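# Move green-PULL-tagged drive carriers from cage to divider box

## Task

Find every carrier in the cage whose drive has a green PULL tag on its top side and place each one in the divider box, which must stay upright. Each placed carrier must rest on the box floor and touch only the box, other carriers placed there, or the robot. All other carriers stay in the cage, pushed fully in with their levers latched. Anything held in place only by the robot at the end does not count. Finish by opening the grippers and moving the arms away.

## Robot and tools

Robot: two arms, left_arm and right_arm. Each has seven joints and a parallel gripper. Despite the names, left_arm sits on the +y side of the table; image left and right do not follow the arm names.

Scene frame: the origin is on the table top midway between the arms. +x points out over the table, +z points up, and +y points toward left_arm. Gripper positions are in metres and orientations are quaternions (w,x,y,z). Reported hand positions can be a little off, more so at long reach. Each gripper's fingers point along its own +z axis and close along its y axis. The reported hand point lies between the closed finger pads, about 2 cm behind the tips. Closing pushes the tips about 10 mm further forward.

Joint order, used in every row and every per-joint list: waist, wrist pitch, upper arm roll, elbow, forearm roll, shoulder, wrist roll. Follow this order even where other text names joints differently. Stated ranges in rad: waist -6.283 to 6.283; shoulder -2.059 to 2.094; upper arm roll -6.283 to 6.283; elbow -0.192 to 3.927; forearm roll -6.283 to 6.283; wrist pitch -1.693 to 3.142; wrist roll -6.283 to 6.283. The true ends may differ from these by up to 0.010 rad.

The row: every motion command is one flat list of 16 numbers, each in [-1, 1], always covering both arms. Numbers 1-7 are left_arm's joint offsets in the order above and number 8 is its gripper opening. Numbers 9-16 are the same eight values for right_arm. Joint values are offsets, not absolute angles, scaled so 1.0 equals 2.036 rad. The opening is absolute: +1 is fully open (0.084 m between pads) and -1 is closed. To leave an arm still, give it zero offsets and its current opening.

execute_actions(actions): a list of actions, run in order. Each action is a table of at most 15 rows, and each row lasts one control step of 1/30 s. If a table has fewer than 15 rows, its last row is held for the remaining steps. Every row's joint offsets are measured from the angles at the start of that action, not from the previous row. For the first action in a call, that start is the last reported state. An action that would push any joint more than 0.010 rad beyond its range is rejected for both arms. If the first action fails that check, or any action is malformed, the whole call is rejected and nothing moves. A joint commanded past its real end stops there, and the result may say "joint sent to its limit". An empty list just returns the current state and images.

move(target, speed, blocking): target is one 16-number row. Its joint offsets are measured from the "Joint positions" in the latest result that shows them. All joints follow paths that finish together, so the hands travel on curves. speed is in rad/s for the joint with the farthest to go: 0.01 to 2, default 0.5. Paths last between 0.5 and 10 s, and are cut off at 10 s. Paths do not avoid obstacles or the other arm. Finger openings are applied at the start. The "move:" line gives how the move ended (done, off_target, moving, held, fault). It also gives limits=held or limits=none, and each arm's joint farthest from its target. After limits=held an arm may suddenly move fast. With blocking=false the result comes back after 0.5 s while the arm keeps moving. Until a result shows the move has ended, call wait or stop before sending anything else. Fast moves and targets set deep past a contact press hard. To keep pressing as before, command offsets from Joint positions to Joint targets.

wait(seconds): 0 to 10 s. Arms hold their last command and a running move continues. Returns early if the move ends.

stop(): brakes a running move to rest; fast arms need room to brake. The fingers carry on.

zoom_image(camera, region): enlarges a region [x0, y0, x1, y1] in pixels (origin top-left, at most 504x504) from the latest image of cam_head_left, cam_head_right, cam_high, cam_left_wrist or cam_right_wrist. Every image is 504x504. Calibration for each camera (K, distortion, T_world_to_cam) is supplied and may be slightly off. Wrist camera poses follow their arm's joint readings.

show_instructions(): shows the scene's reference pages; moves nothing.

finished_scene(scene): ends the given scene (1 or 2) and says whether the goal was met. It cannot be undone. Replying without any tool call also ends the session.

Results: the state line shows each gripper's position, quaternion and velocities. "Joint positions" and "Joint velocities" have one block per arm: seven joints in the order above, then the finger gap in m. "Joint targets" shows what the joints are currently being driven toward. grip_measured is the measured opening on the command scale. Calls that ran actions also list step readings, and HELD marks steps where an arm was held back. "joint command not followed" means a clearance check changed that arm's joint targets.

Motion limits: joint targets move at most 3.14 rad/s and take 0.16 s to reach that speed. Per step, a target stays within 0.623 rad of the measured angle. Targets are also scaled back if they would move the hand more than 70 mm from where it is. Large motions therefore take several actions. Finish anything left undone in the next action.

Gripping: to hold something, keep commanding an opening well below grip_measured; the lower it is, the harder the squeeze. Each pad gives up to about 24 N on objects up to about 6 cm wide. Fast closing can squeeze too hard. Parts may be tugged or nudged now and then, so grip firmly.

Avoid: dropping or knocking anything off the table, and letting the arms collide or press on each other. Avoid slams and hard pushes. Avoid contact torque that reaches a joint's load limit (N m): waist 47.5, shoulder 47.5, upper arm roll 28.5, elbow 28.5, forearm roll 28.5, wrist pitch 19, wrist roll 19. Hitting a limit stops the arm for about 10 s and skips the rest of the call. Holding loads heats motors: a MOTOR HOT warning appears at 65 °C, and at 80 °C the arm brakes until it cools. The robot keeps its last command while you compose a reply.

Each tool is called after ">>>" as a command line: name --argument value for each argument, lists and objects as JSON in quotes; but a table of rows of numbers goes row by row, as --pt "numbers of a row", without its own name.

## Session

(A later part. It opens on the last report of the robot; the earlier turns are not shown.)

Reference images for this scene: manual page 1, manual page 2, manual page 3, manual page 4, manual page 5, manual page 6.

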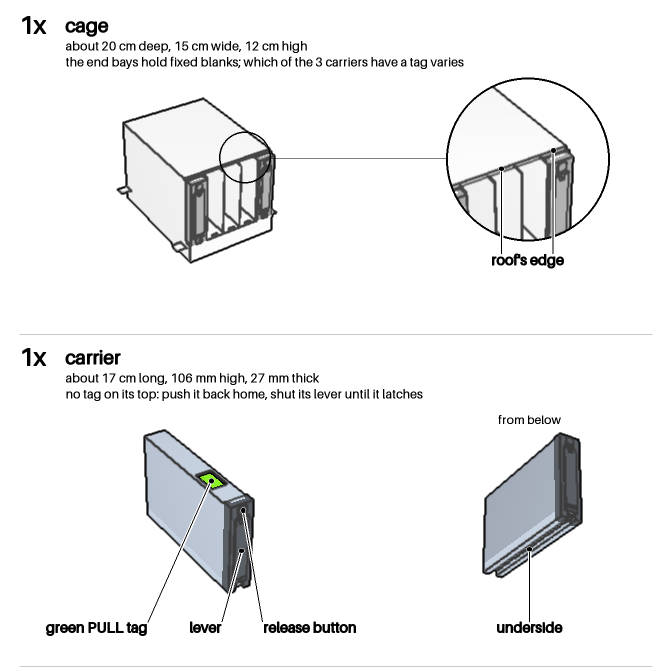

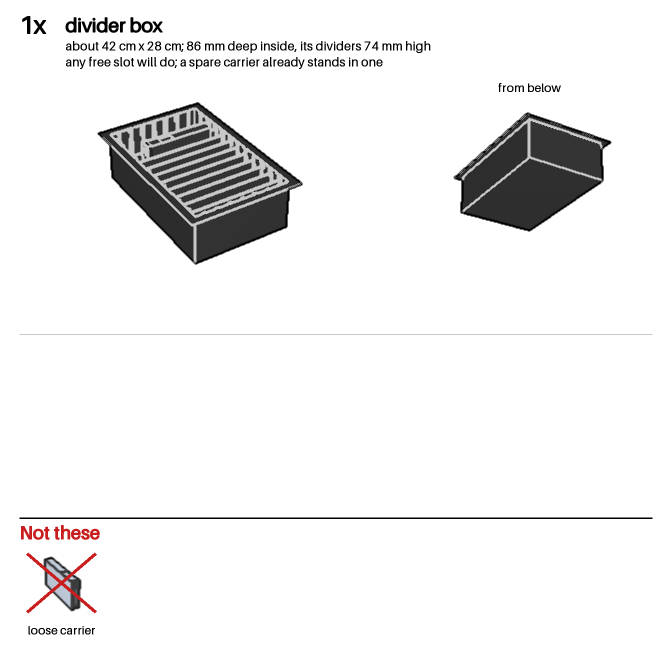

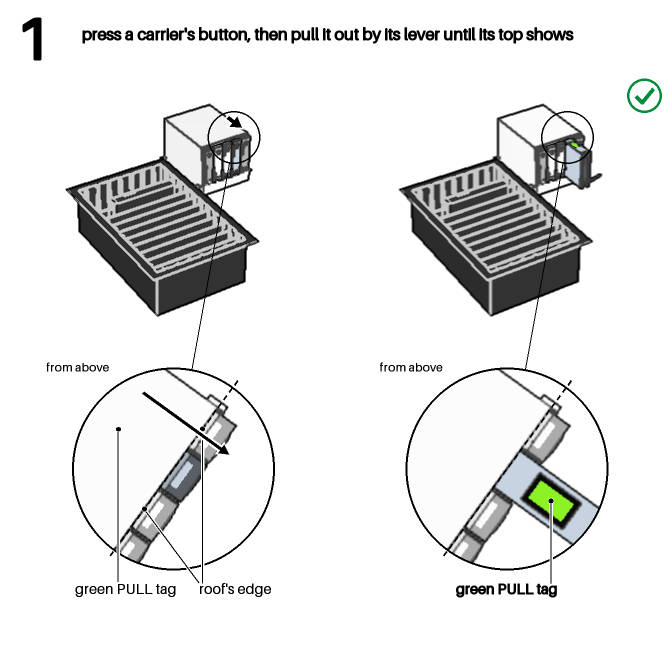

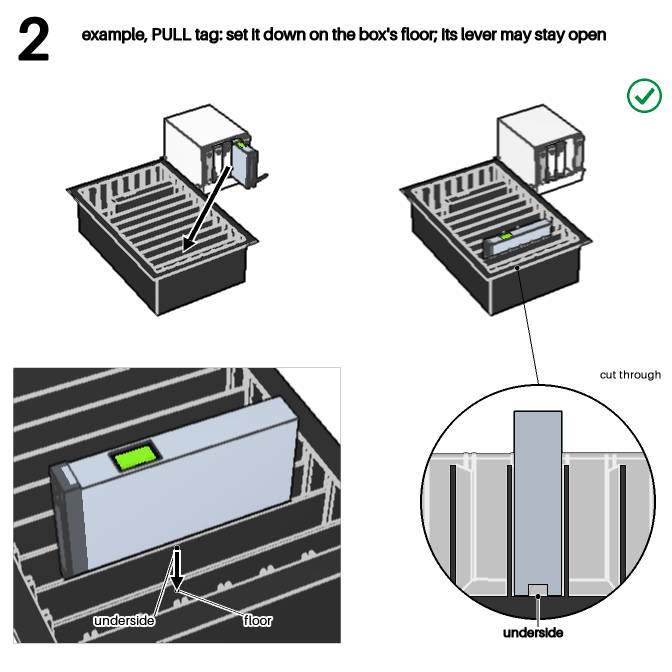

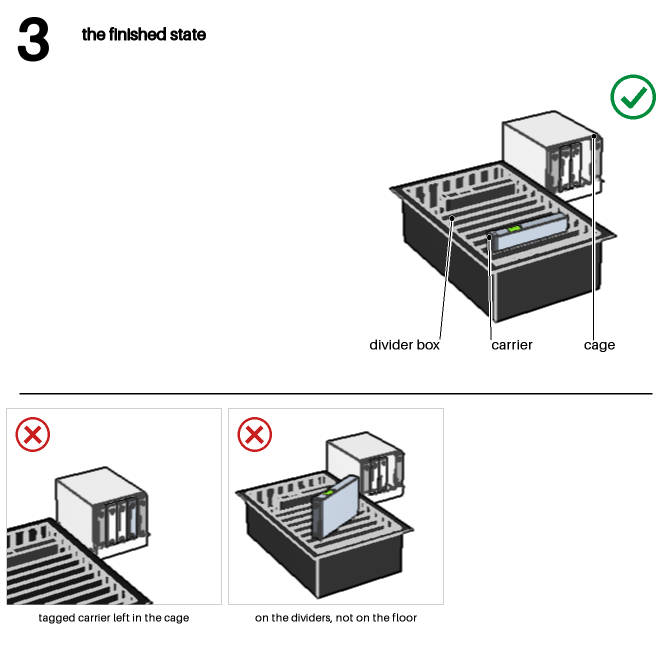

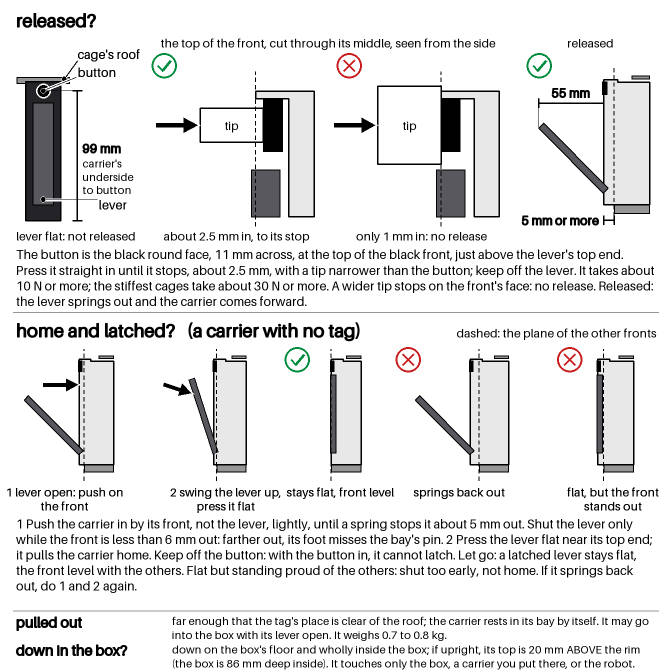

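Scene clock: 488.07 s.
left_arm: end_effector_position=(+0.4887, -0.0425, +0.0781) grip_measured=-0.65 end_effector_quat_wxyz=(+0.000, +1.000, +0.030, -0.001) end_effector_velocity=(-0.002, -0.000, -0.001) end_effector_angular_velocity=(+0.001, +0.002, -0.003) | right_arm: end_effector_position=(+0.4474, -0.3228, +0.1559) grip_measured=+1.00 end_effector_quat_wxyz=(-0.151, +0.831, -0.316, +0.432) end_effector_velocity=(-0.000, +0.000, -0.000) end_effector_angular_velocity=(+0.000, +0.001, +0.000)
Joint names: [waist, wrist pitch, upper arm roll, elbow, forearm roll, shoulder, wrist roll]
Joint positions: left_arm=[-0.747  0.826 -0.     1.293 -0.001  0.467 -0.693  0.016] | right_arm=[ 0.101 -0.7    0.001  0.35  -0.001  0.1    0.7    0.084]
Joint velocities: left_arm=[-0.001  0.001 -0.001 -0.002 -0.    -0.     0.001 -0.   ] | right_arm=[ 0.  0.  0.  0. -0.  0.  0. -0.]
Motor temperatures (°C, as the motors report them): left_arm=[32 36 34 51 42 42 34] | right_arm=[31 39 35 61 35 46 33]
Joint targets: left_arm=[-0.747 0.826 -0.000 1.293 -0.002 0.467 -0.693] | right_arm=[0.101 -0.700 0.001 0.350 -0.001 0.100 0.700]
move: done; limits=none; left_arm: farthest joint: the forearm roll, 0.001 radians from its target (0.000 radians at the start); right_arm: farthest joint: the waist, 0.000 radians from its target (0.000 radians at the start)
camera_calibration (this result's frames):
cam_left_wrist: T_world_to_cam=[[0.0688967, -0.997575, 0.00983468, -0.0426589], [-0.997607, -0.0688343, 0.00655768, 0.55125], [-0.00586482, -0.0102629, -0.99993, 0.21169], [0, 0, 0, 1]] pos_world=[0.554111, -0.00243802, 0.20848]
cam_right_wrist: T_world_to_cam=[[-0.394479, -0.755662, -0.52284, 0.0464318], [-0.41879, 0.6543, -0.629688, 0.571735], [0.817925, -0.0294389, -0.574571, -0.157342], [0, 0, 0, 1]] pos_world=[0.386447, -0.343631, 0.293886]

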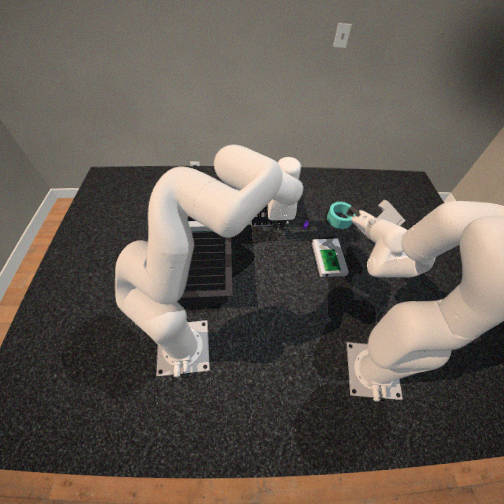

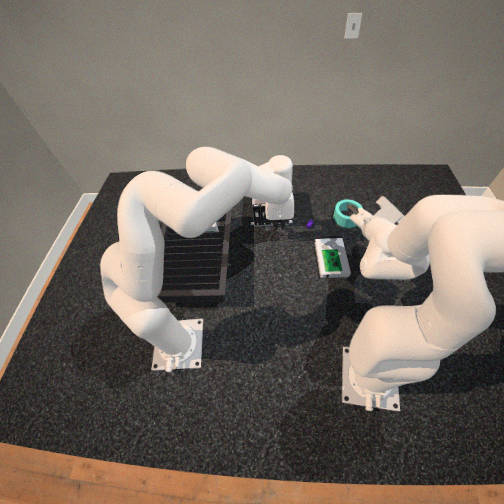

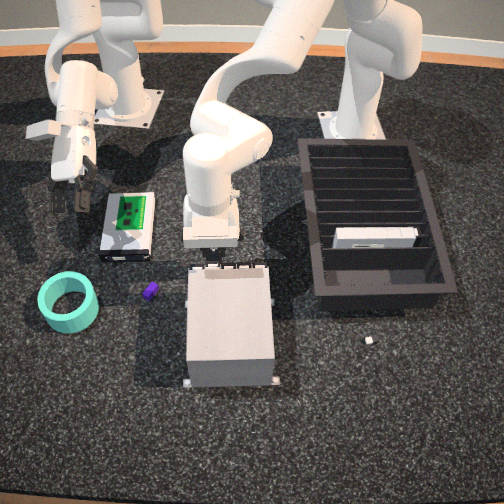

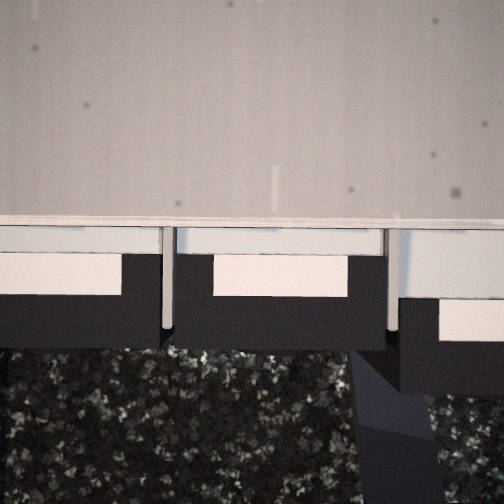

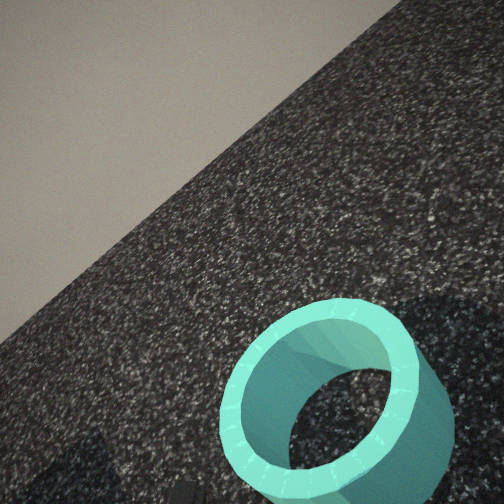

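>>> move --target '[-0.0175,-0.0183,0,-0.0505,0,-0.0322,-0.0175,-1, 0,0,0,0,0,0,0,1]' --speed 0.12

>>> move --target '[-0.0192,-0.0160,0,-0.0465,0,-0.0305,-0.0192,-1, 0,0,0,0,0,0,0,1]' --speed 0.12

Scene clock: 505.07 s.
left_arm: end_effector_position=(+0.4589, -0.0443, +0.0782) grip_measured=-0.65 end_effector_quat_wxyz=(+0.000, +1.000, +0.030, -0.001) end_effector_velocity=(+0.000, +0.001, -0.000) end_effector_angular_velocity=(+0.000, -0.001, +0.003) | right_arm: end_effector_position=(+0.4474, -0.3228, +0.1559) grip_measured=+1.00 end_effector_quat_wxyz=(-0.151, +0.831, -0.316, +0.432) end_effector_velocity=(-0.000, -0.001, -0.000) end_effector_angular_velocity=(+0.002, +0.000, -0.005)
Joint names: [waist, wrist pitch, upper arm roll, elbow, forearm roll, shoulder, wrist roll]
Joint positions: left_arm=[-0.782  0.789 -0.     1.19  -0.002  0.402 -0.728  0.016] | right_arm=[ 0.101 -0.7    0.001  0.35  -0.001  0.1    0.7    0.084]
Joint velocities: left_arm=[ 0.    -0.002  0.002 -0.003  0.    -0.001 -0.002  0.   ] | right_arm=[-0.001  0.    -0.    -0.     0.003 -0.     0.001 -0.   ]
Motor temperatures (°C, as the motors report them): left_arm=[32 36 34 51 42 43 34] | right_arm=[31 39 35 61 35 46 33]
Joint targets: left_arm=[-0.782 0.789 -0.000 1.190 -0.001 0.402 -0.729] | right_arm=[0.101 -0.700 0.001 0.350 -0.001 0.100 0.700]
move: done; limits=none; left_arm: farthest joint: the forearm roll, 0.001 radians from its target (0.001 radians at the start); right_arm: farthest joint: the waist, 0.000 radians from its target (0.000 radians at the start)
camera_calibration (this result's frames):
cam_left_wrist: T_world_to_cam=[[0.0689114, -0.997574, 0.00985333, -0.0423718], [-0.997606, -0.06885, 0.00644146, 0.521435], [-0.00574743, -0.0102736, -0.999931, 0.211478], [0, 0, 0, 1]] pos_world=[0.524322, -0.00419551, 0.208522]
cam_right_wrist: T_world_to_cam=[[-0.394479, -0.755662, -0.52284, 0.0464318], [-0.418789, 0.6543, -0.629688, 0.571735], [0.817925, -0.029439, -0.574571, -0.157343], [0, 0, 0, 1]] pos_world=[0.386447, -0.343631, 0.293886]

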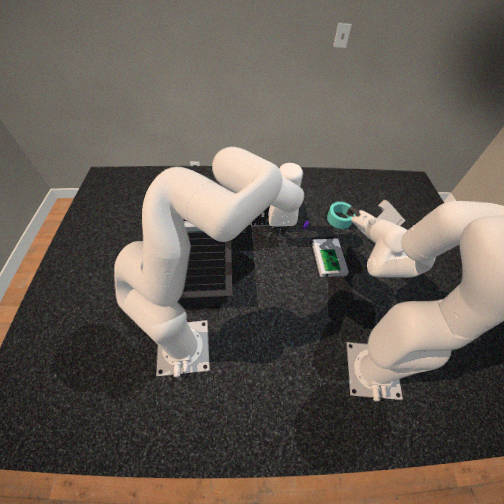

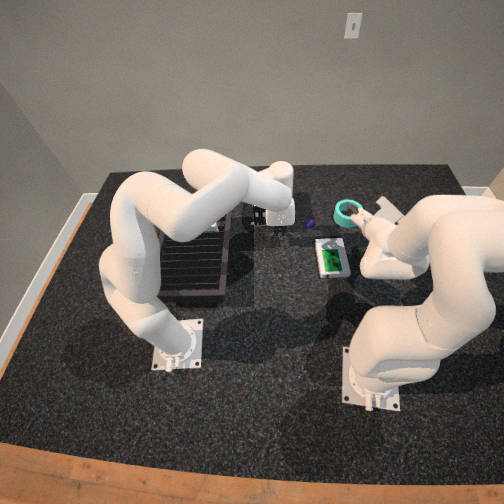

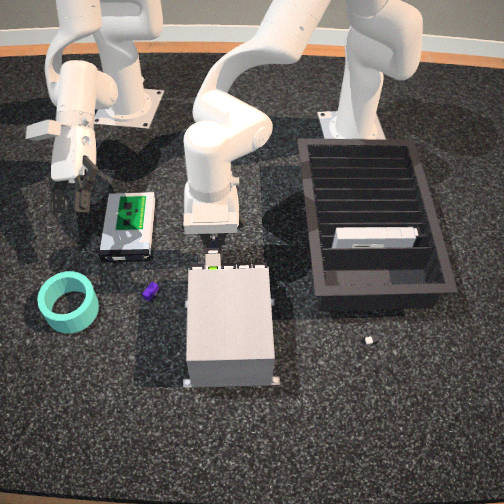

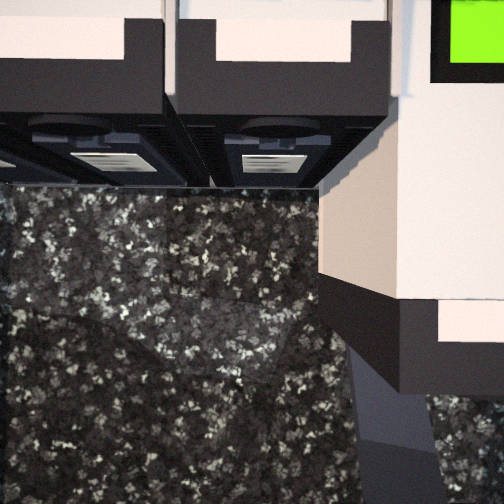

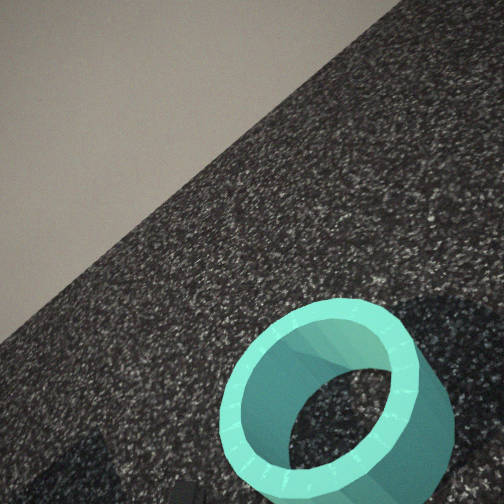

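Scene clock: 506.27 s.
left_arm: end_effector_position=(+0.4291, -0.0461, +0.0783) grip_measured=-0.65 end_effector_quat_wxyz=(+0.000, +1.000, +0.030, -0.000) end_effector_velocity=(-0.001, -0.000, -0.000) end_effector_angular_velocity=(-0.000, +0.001, -0.000) | right_arm: end_effector_position=(+0.4474, -0.3228, +0.1559) grip_measured=+1.00 end_effector_quat_wxyz=(-0.151, +0.831, -0.316, +0.432) end_effector_velocity=(-0.000, +0.000, -0.001) end_effector_angular_velocity=(-0.000, +0.003, +0.001)
Joint names: [waist, wrist pitch, upper arm roll, elbow, forearm roll, shoulder, wrist roll]
Joint positions: left_arm=[-0.821  0.756 -0.     1.096 -0.001  0.34  -0.767  0.016] | right_arm=[ 0.101 -0.7    0.001  0.35  -0.001  0.1    0.7    0.084]
Joint velocities: left_arm=[-0.001 -0.001 -0.001 -0.003 -0.    -0.002 -0.002 -0.   ] | right_arm=[-0.     0.002  0.    -0.001 -0.001 -0.     0.     0.   ]
Motor temperatures (°C, as the motors report them): left_arm=[32 36 34 51 42 43 34] | right_arm=[31 39 35 61 35 46 33]
Joint targets: left_arm=[-0.821 0.756 -0.000 1.096 -0.002 0.340 -0.767] | right_arm=[0.101 -0.700 0.001 0.350 -0.001 0.100 0.700]
move: done; limits=none; left_arm: farthest joint: the elbow, 0.001 radians from its target (0.095 radians at the start); right_arm: farthest joint: the waist, 0.000 radians from its target (0.000 radians at the start)
camera_calibration (this result's frames):
cam_left_wrist: T_world_to_cam=[[0.0690601, -0.997563, 0.00991616, -0.0422217], [-0.997597, -0.0690007, 0.00621102, 0.491596], [-0.00551166, -0.0103213, -0.999932, 0.211287], [0, 0, 0, 1]] pos_world=[0.494495, -0.00601757, 0.208638]
cam_right_wrist: T_world_to_cam=[[-0.394479, -0.755662, -0.52284, 0.0464318], [-0.41879, 0.6543, -0.629688, 0.571735], [0.817925, -0.029439, -0.574571, -0.157343], [0, 0, 0, 1]] pos_world=[0.386447, -0.343631, 0.293886]

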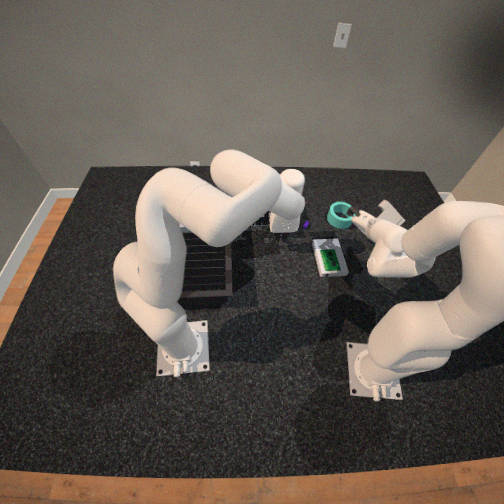

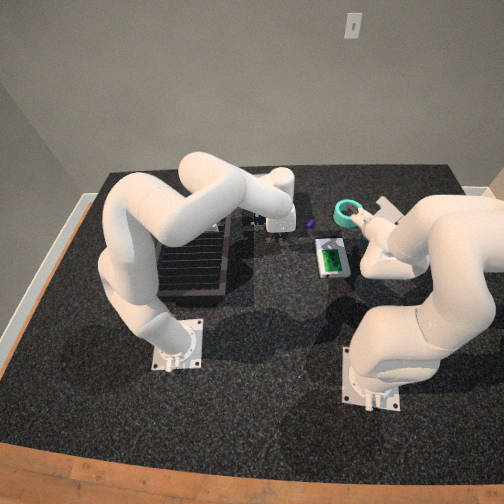

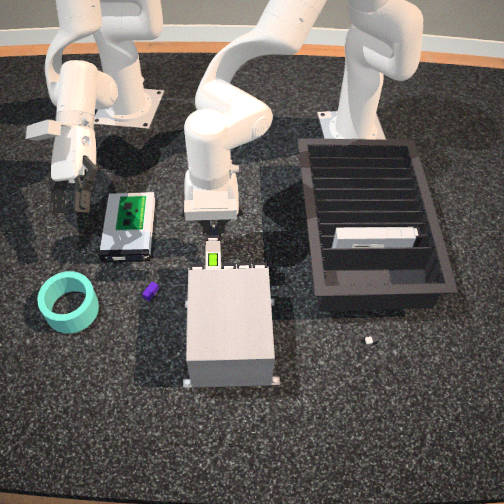

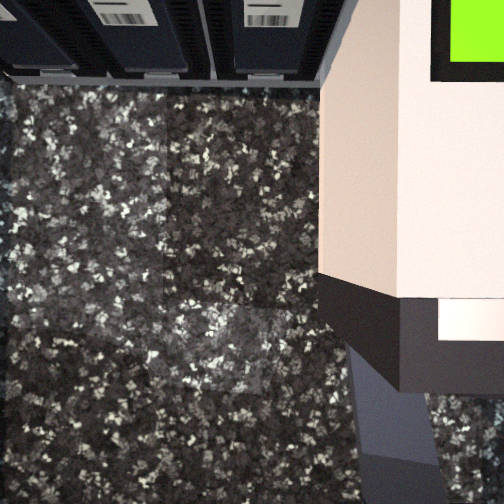

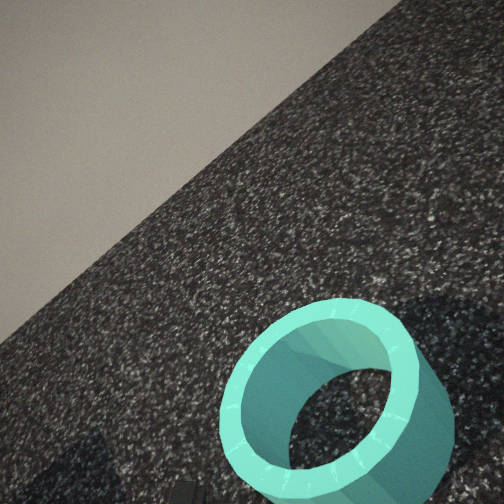

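>>> move --target '[-0.0172,-0.0118,0,-0.0360,0,-0.0242,-0.0172,-1, 0,0,0,0,0,0,0,1]' --speed 0.12

>>> move --target '[0,0,0,0,0,0,0,0.1, 0,0,0,0,0,0,0,1]' --speed 0.3

Scene clock: 513.73 s.
left_arm: end_effector_position=(+0.4043, -0.0476, +0.0783) grip_measured=-0.65 end_effector_quat_wxyz=(+0.000, +1.000, +0.030, -0.000) end_effector_velocity=(-0.001, -0.000, -0.000) end_effector_angular_velocity=(-0.000, +0.000, -0.001) | right_arm: end_effector_position=(+0.4474, -0.3228, +0.1559) grip_measured=+1.00 end_effector_quat_wxyz=(-0.151, +0.831, -0.316, +0.432) end_effector_velocity=(+0.000, -0.000, +0.000) end_effector_angular_velocity=(+0.000, -0.001, -0.001)
Joint names: [waist, wrist pitch, upper arm roll, elbow, forearm roll, shoulder, wrist roll]
Joint positions: left_arm=[-0.856  0.732 -0.     1.023 -0.001  0.291 -0.802  0.016] | right_arm=[ 0.101 -0.7    0.001  0.35  -0.001  0.1    0.7    0.084]
Joint velocities: left_arm=[-0.002 -0.002 -0.001 -0.004 -0.    -0.002 -0.001 -0.   ] | right_arm=[-0.001 -0.001  0.     0.    -0.     0.     0.    -0.   ]
Motor temperatures (°C, as the motors report them): left_arm=[32 36 34 51 42 43 34] | right_arm=[31 39 35 61 35 46 33]
Joint targets: left_arm=[-0.856 0.732 -0.000 1.023 -0.001 0.291 -0.802] | right_arm=[0.101 -0.700 0.001 0.350 -0.001 0.100 0.700]
move: done; limits=none; left_arm: farthest joint: the elbow, 0.001 radians from its target (0.073 radians at the start); right_arm: farthest joint: the waist, 0.000 radians from its target (0.000 radians at the start)
camera_calibration (this result's frames):
cam_left_wrist: T_world_to_cam=[[0.0691722, -0.997555, 0.00992787, -0.0420156], [-0.99759, -0.0691138, 0.00611166, 0.466725], [-0.00541056, -0.0103267, -0.999932, 0.211108], [0, 0, 0, 1]] pos_world=[0.469648, -0.00747574, 0.208659]
cam_right_wrist: T_world_to_cam=[[-0.394479, -0.755662, -0.52284, 0.0464317], [-0.41879, 0.6543, -0.629688, 0.571735], [0.817925, -0.0294389, -0.574571, -0.157342], [0, 0, 0, 1]] pos_world=[0.386447, -0.343631, 0.293886]

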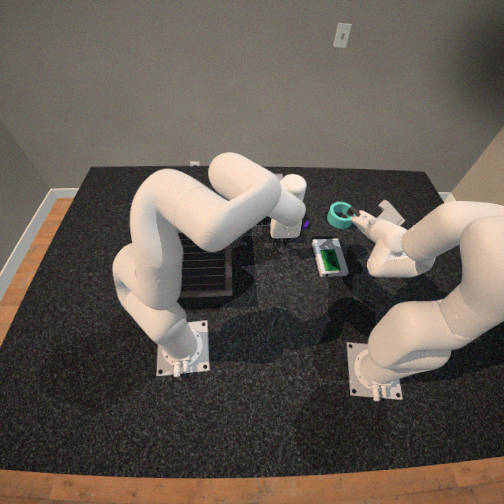

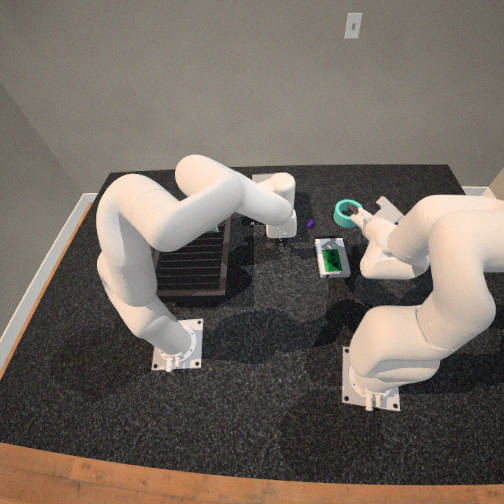

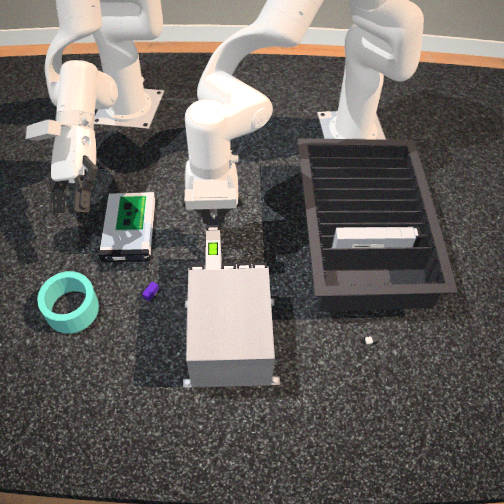

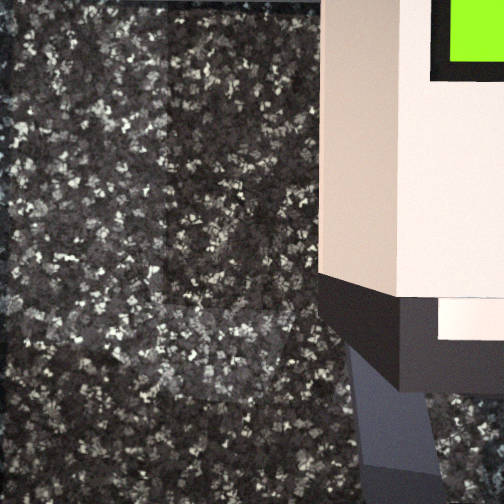

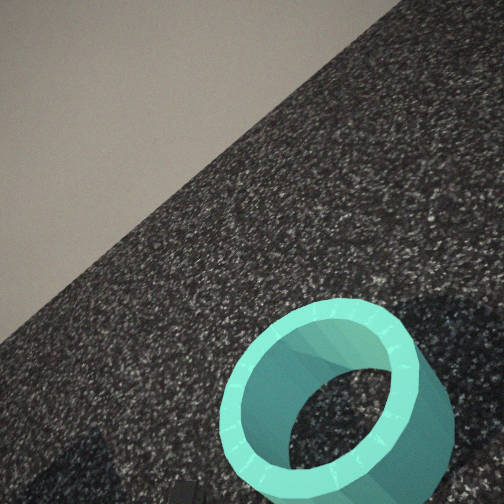

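Scene clock: 514.23 s.
left_arm: end_effector_position=(+0.4043, -0.0477, +0.0784) grip_measured=+0.09 end_effector_quat_wxyz=(+0.000, +1.000, +0.030, -0.000) end_effector_velocity=(+0.001, +0.001, -0.000) end_effector_angular_velocity=(+0.000, -0.000, +0.001) | right_arm: end_effector_position=(+0.4474, -0.3228, +0.1559) grip_measured=+1.00 end_effector_quat_wxyz=(-0.151, +0.831, -0.316, +0.432) end_effector_velocity=(-0.000, -0.000, -0.000) end_effector_angular_velocity=(-0.000, +0.001, +0.000)
Joint names: [waist, wrist pitch, upper arm roll, elbow, forearm roll, shoulder, wrist roll]
Joint positions: left_arm=[-0.856  0.732 -0.     1.023 -0.001  0.291 -0.802  0.048] | right_arm=[ 0.101 -0.7    0.001  0.35  -0.001  0.1    0.7    0.084]
Joint velocities: left_arm=[ 0.001 -0.001  0.001  0.    -0.     0.001  0.001  0.   ] | right_arm=[-0.001 -0.     0.    -0.001 -0.     0.    -0.    -0.   ]
Motor temperatures (°C, as the motors report them): left_arm=[32 36 34 51 42 43 34] | right_arm=[31 39 35 61 35 46 33]
Joint targets: left_arm=[-0.856 0.732 -0.000 1.023 -0.001 0.291 -0.802] | right_arm=[0.101 -0.700 0.001 0.350 -0.001 0.100 0.700]
move: done; limits=none; left_arm: farthest joint: the waist, 0.000 radians from its target (0.000 radians at the start); right_arm: farthest joint: the waist, 0.000 radians from its target (0.000 radians at the start)
camera_calibration (this result's frames):
cam_left_wrist: T_world_to_cam=[[0.0691339, -0.997556, 0.0101191, -0.0420866], [-0.997594, -0.0690762, 0.00594419, 0.466775], [-0.00523067, -0.0105057, -0.999931, 0.211132], [0, 0, 0, 1]] pos_world=[0.469666, -0.00752257, 0.208768]
cam_right_wrist: T_world_to_cam=[[-0.394479, -0.755662, -0.52284, 0.0464317], [-0.41879, 0.6543, -0.629688, 0.571735], [0.817925, -0.029439, -0.574571, -0.157342], [0, 0, 0, 1]] pos_world=[0.386447, -0.343631, 0.293886]

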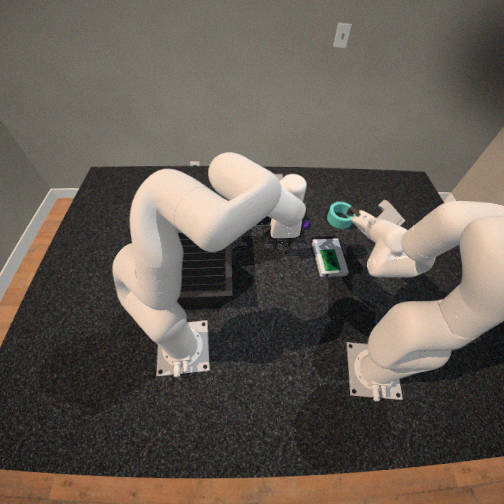

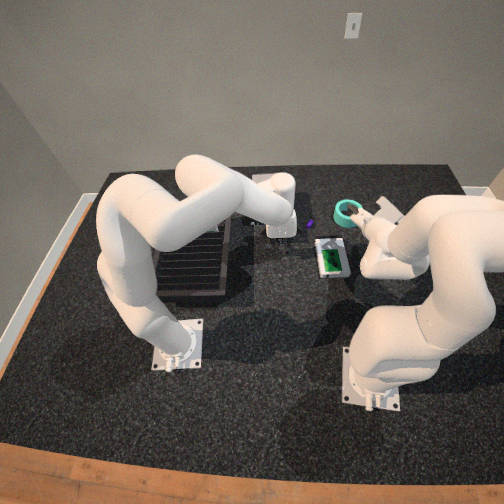

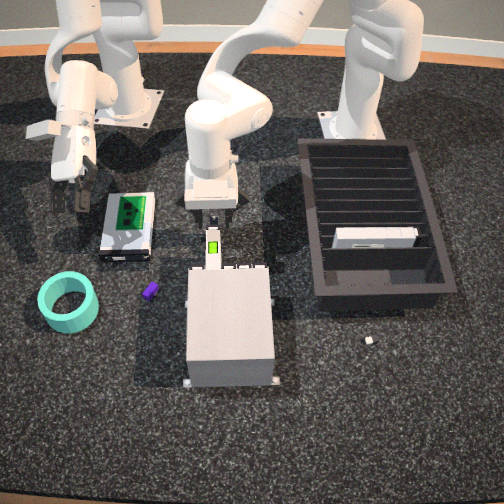

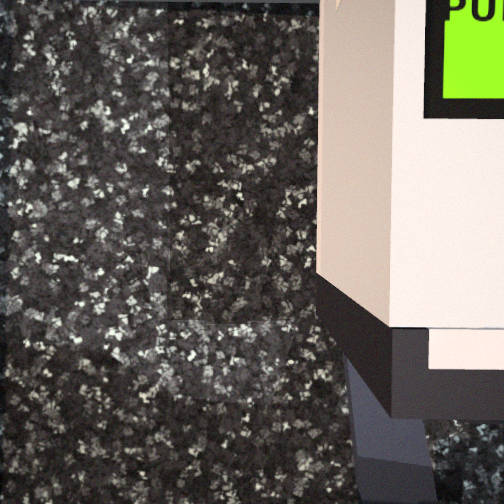

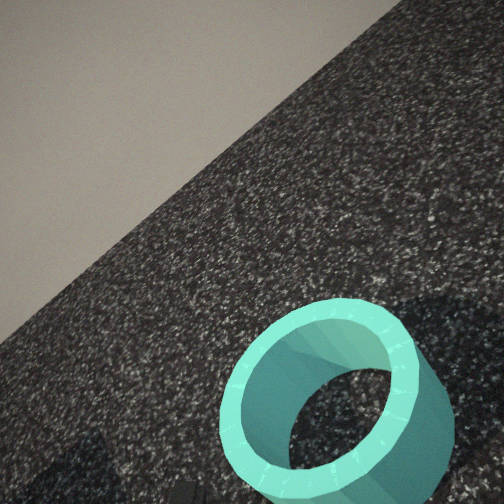

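>>> move --target '[0,0.0931,0,0.0337,0,-0.0593,0,0.1, 0,0,0,0,0,0,0,1]' --speed 0.5

>>> move --target '[0.0720,0.0584,0,0.1961,0,0.1377,0.0720,0.1, 0,0,0,0,0,0,0,1]' --speed 0.6

Scene clock: 534.13 s.
left_arm: end_effector_position=(+0.4042, -0.0476, +0.1498) grip_measured=+0.09 end_effector_quat_wxyz=(+0.000, +1.000, +0.030, -0.001) end_effector_velocity=(+0.000, -0.001, +0.002) end_effector_angular_velocity=(-0.002, -0.002, -0.003) | right_arm: end_effector_position=(+0.4474, -0.3228, +0.1559) grip_measured=+1.00 end_effector_quat_wxyz=(-0.151, +0.831, -0.316, +0.432) end_effector_velocity=(-0.000, -0.001, +0.000) end_effector_angular_velocity=(+0.000, -0.000, -0.003)
Joint names: [waist, wrist pitch, upper arm roll, elbow, forearm roll, shoulder, wrist roll]
Joint positions: left_arm=[-0.856  0.922 -0.     1.092 -0.001  0.171 -0.802  0.048] | right_arm=[ 0.101 -0.7    0.001  0.35  -0.001  0.1    0.7    0.084]
Joint velocities: left_arm=[ 0.     0.002 -0.001  0.002  0.    -0.003  0.002  0.   ] | right_arm=[-0.001 -0.    -0.    -0.     0.002 -0.    -0.     0.   ]
Motor temperatures (°C, as the motors report them): left_arm=[32 36 34 50 42 43 34] | right_arm=[31 39 35 60 35 46 33]
Joint targets: left_arm=[-0.856 0.922 -0.000 1.092 -0.001 0.170 -0.802] | right_arm=[0.101 -0.700 0.001 0.350 -0.001 0.100 0.700]
move: done; limits=none; left_arm: farthest joint: the waist, 0.000 radians from its target (0.000 radians at the start); right_arm: farthest joint: the waist, 0.000 radians from its target (0.000 radians at the start)
camera_calibration (this result's frames):
cam_left_wrist: T_world_to_cam=[[0.0689318, -0.997574, 0.00968054, -0.0426337], [-0.997604, -0.0688699, 0.00658966, 0.466159], [-0.00590698, -0.0101116, -0.999931, 0.282874], [0, 0, 0, 1]] pos_world=[0.469652, -0.00756569, 0.280196]
cam_right_wrist: T_world_to_cam=[[-0.394479, -0.755662, -0.52284, 0.0464317], [-0.418789, 0.6543, -0.629688, 0.571735], [0.817925, -0.0294391, -0.574571, -0.157343], [0, 0, 0, 1]] pos_world=[0.386447, -0.343631, 0.293886]

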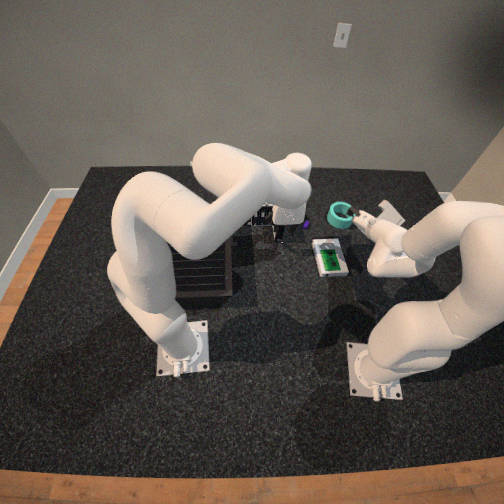

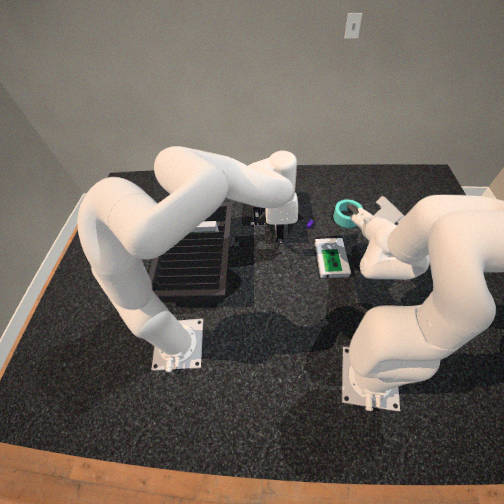

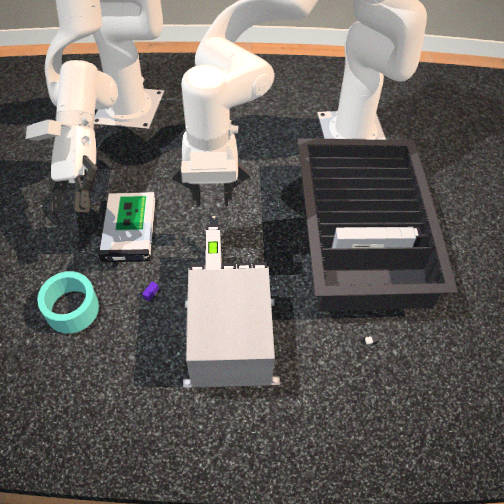

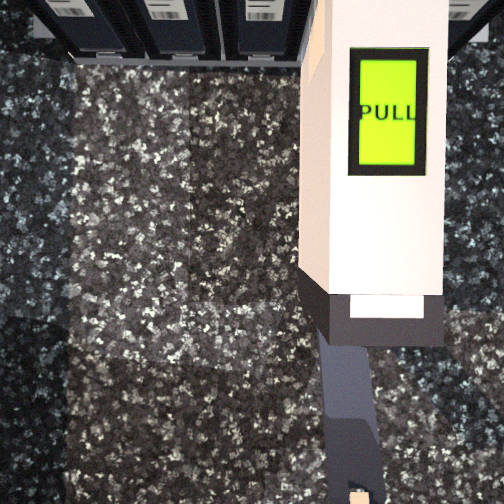

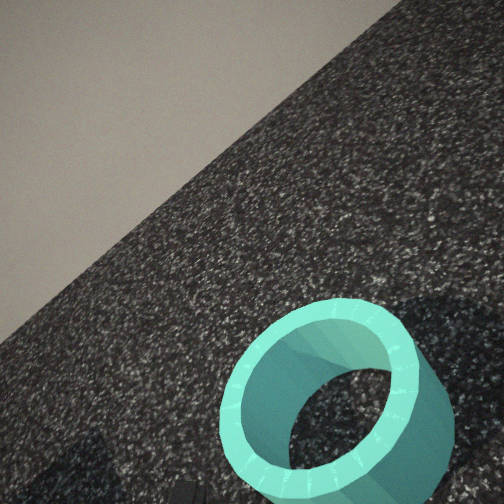

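Scene clock: 535.47 s.
left_arm: end_effector_position=(+0.5224, -0.0404, +0.1498) grip_measured=+0.09 end_effector_quat_wxyz=(+0.000, +1.000, +0.030, -0.001) end_effector_velocity=(+0.000, +0.001, -0.001) end_effector_angular_velocity=(+0.001, +0.002, +0.001) | right_arm: end_effector_position=(+0.4474, -0.3228, +0.1559) grip_measured=+1.00 end_effector_quat_wxyz=(-0.151, +0.831, -0.316, +0.432) end_effector_velocity=(-0.000, -0.000, +0.000) end_effector_angular_velocity=(-0.001, -0.001, -0.001)
Joint names: [waist, wrist pitch, upper arm roll, elbow, forearm roll, shoulder, wrist roll]
Joint positions: left_arm=[-0.71   1.04  -0.     1.491 -0.001  0.451 -0.656  0.048] | right_arm=[ 0.101 -0.7    0.001  0.35  -0.001  0.1    0.7    0.084]
Joint velocities: left_arm=[ 0.001  0.002 -0.     0.002  0.     0.002 -0.    -0.   ] | right_arm=[ 0.    -0.001  0.    -0.001  0.002  0.    -0.001 -0.   ]
Motor temperatures (°C, as the motors report them): left_arm=[32 36 34 50 42 43 34] | right_arm=[31 39 35 60 35 46 33]
Joint targets: left_arm=[-0.709 1.040 -0.000 1.491 -0.001 0.451 -0.656] | right_arm=[0.101 -0.700 0.001 0.350 -0.001 0.100 0.700]
move: done; limits=none; left_arm: farthest joint: the shoulder, 0.001 radians from its target (0.281 radians at the start); right_arm: farthest joint: the waist, 0.000 radians from its target (0.000 radians at the start)
camera_calibration (this result's frames):
cam_left_wrist: T_world_to_cam=[[0.0685846, -0.997595, 0.0100359, -0.0434637], [-0.997628, -0.0685206, 0.00659274, 0.584601], [-0.00588921, -0.0104643, -0.999928, 0.283631], [0, 0, 0, 1]] pos_world=[0.587865, -0.000334, 0.280192]
cam_right_wrist: T_world_to_cam=[[-0.394479, -0.755662, -0.52284, 0.0464316], [-0.41879, 0.6543, -0.629688, 0.571735], [0.817925, -0.0294389, -0.574571, -0.157342], [0, 0, 0, 1]] pos_world=[0.386447, -0.343631, 0.293886]

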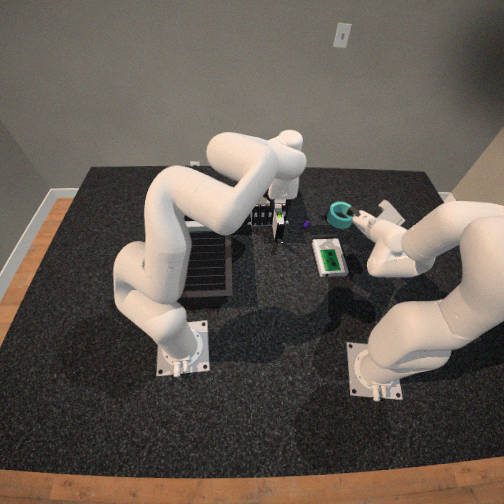

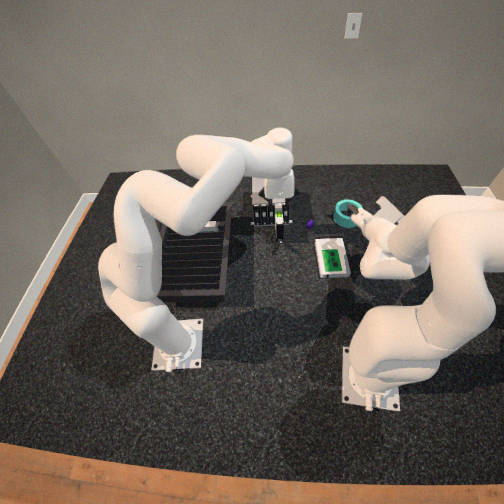

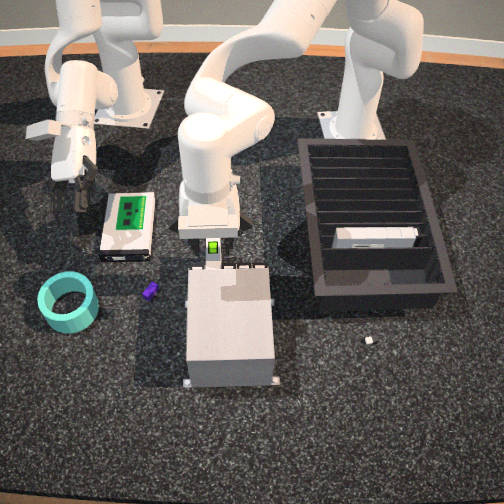

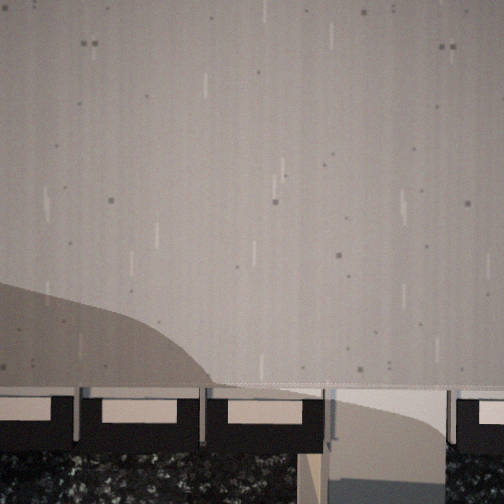

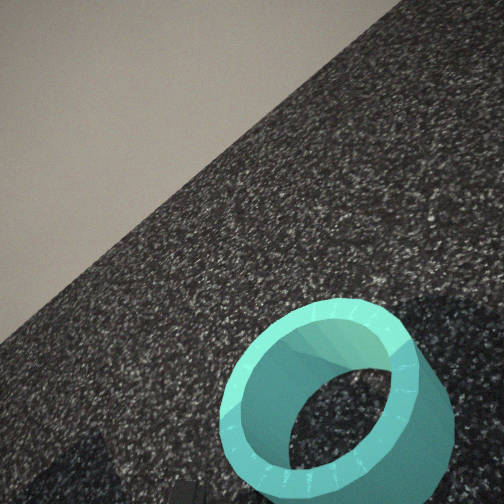

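>>> execute_actions --actions '[]'

Scene clock: 554.50 s.
left_arm: end_effector_position=(+0.5226, -0.0403, +0.1498) grip_measured=+0.09 end_effector_quat_wxyz=(+0.000, +1.000, +0.030, -0.001) end_effector_velocity=(-0.001, -0.001, -0.000) end_effector_angular_velocity=(-0.000, +0.001, -0.001) | right_arm: end_effector_position=(+0.4474, -0.3228, +0.1559) grip_measured=+1.00 end_effector_quat_wxyz=(-0.151, +0.831, -0.316, +0.432) end_effector_velocity=(+0.000, -0.000, +0.000) end_effector_angular_velocity=(-0.001, -0.001, +0.001)
Joint names: [waist, wrist pitch, upper arm roll, elbow, forearm roll, shoulder, wrist roll]
Joint positions: left_arm=[-0.709  1.04  -0.     1.491 -0.001  0.451 -0.656  0.048] | right_arm=[ 0.101 -0.7    0.001  0.35  -0.001  0.1    0.7    0.084]
Joint velocities: left_arm=[-0.001 -0.    -0.001 -0.001 -0.    -0.    -0.     0.   ] | right_arm=[-0.001 -0.001  0.     0.    -0.002  0.    -0.     0.   ]
Motor temperatures (°C, as the motors report them): left_arm=[32 36 34 51 42 43 34] | right_arm=[31 39 35 60 35 46 33]
Joint targets: left_arm=[-0.709 1.040 -0.000 1.491 -0.001 0.451 -0.656] | right_arm=[0.101 -0.700 0.001 0.350 -0.001 0.100 0.700]
camera_calibration (this result's frames):
cam_left_wrist: T_world_to_cam=[[0.0688023, -0.99758, 0.00997335, -0.0434663], [-0.997613, -0.0687386, 0.00659852, 0.584756], [-0.005897, -0.0104035, -0.999928, 0.283569], [0, 0, 0, 1]] pos_world=[0.588023, -0.000215686, 0.280124]
cam_right_wrist: T_world_to_cam=[[-0.394479, -0.755662, -0.52284, 0.0464317], [-0.41879, 0.6543, -0.629688, 0.571735], [0.817925, -0.0294392, -0.574571, -0.157343], [0, 0, 0, 1]] pos_world=[0.386447, -0.343631, 0.293886]

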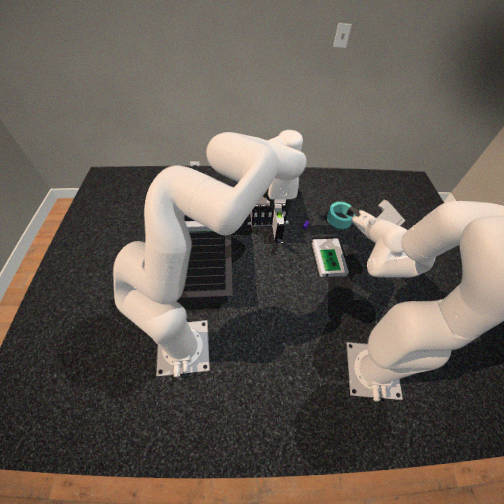

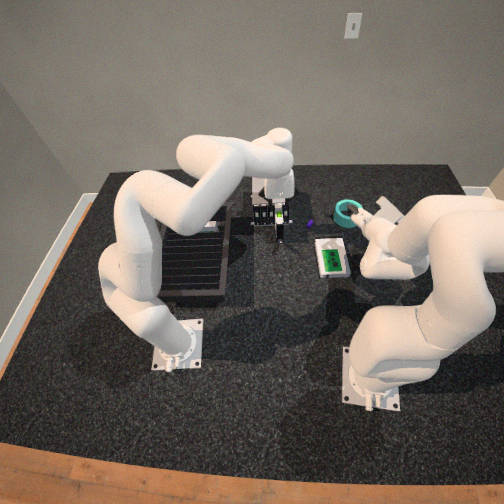

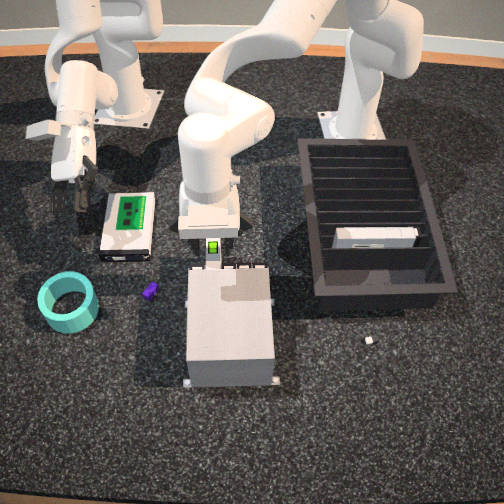

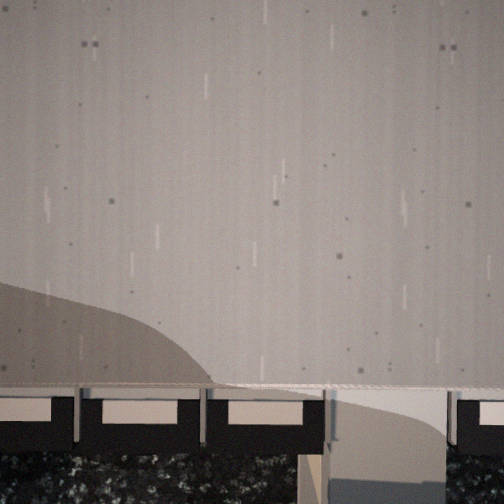

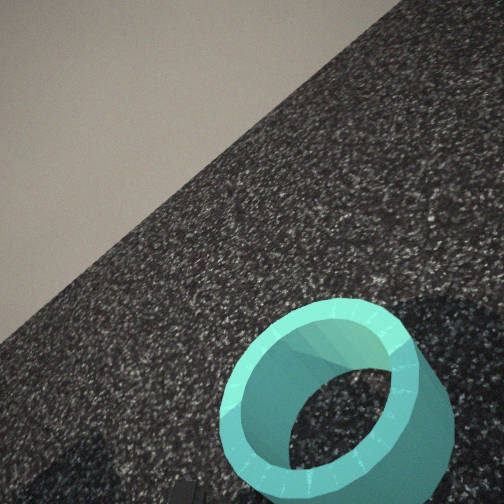

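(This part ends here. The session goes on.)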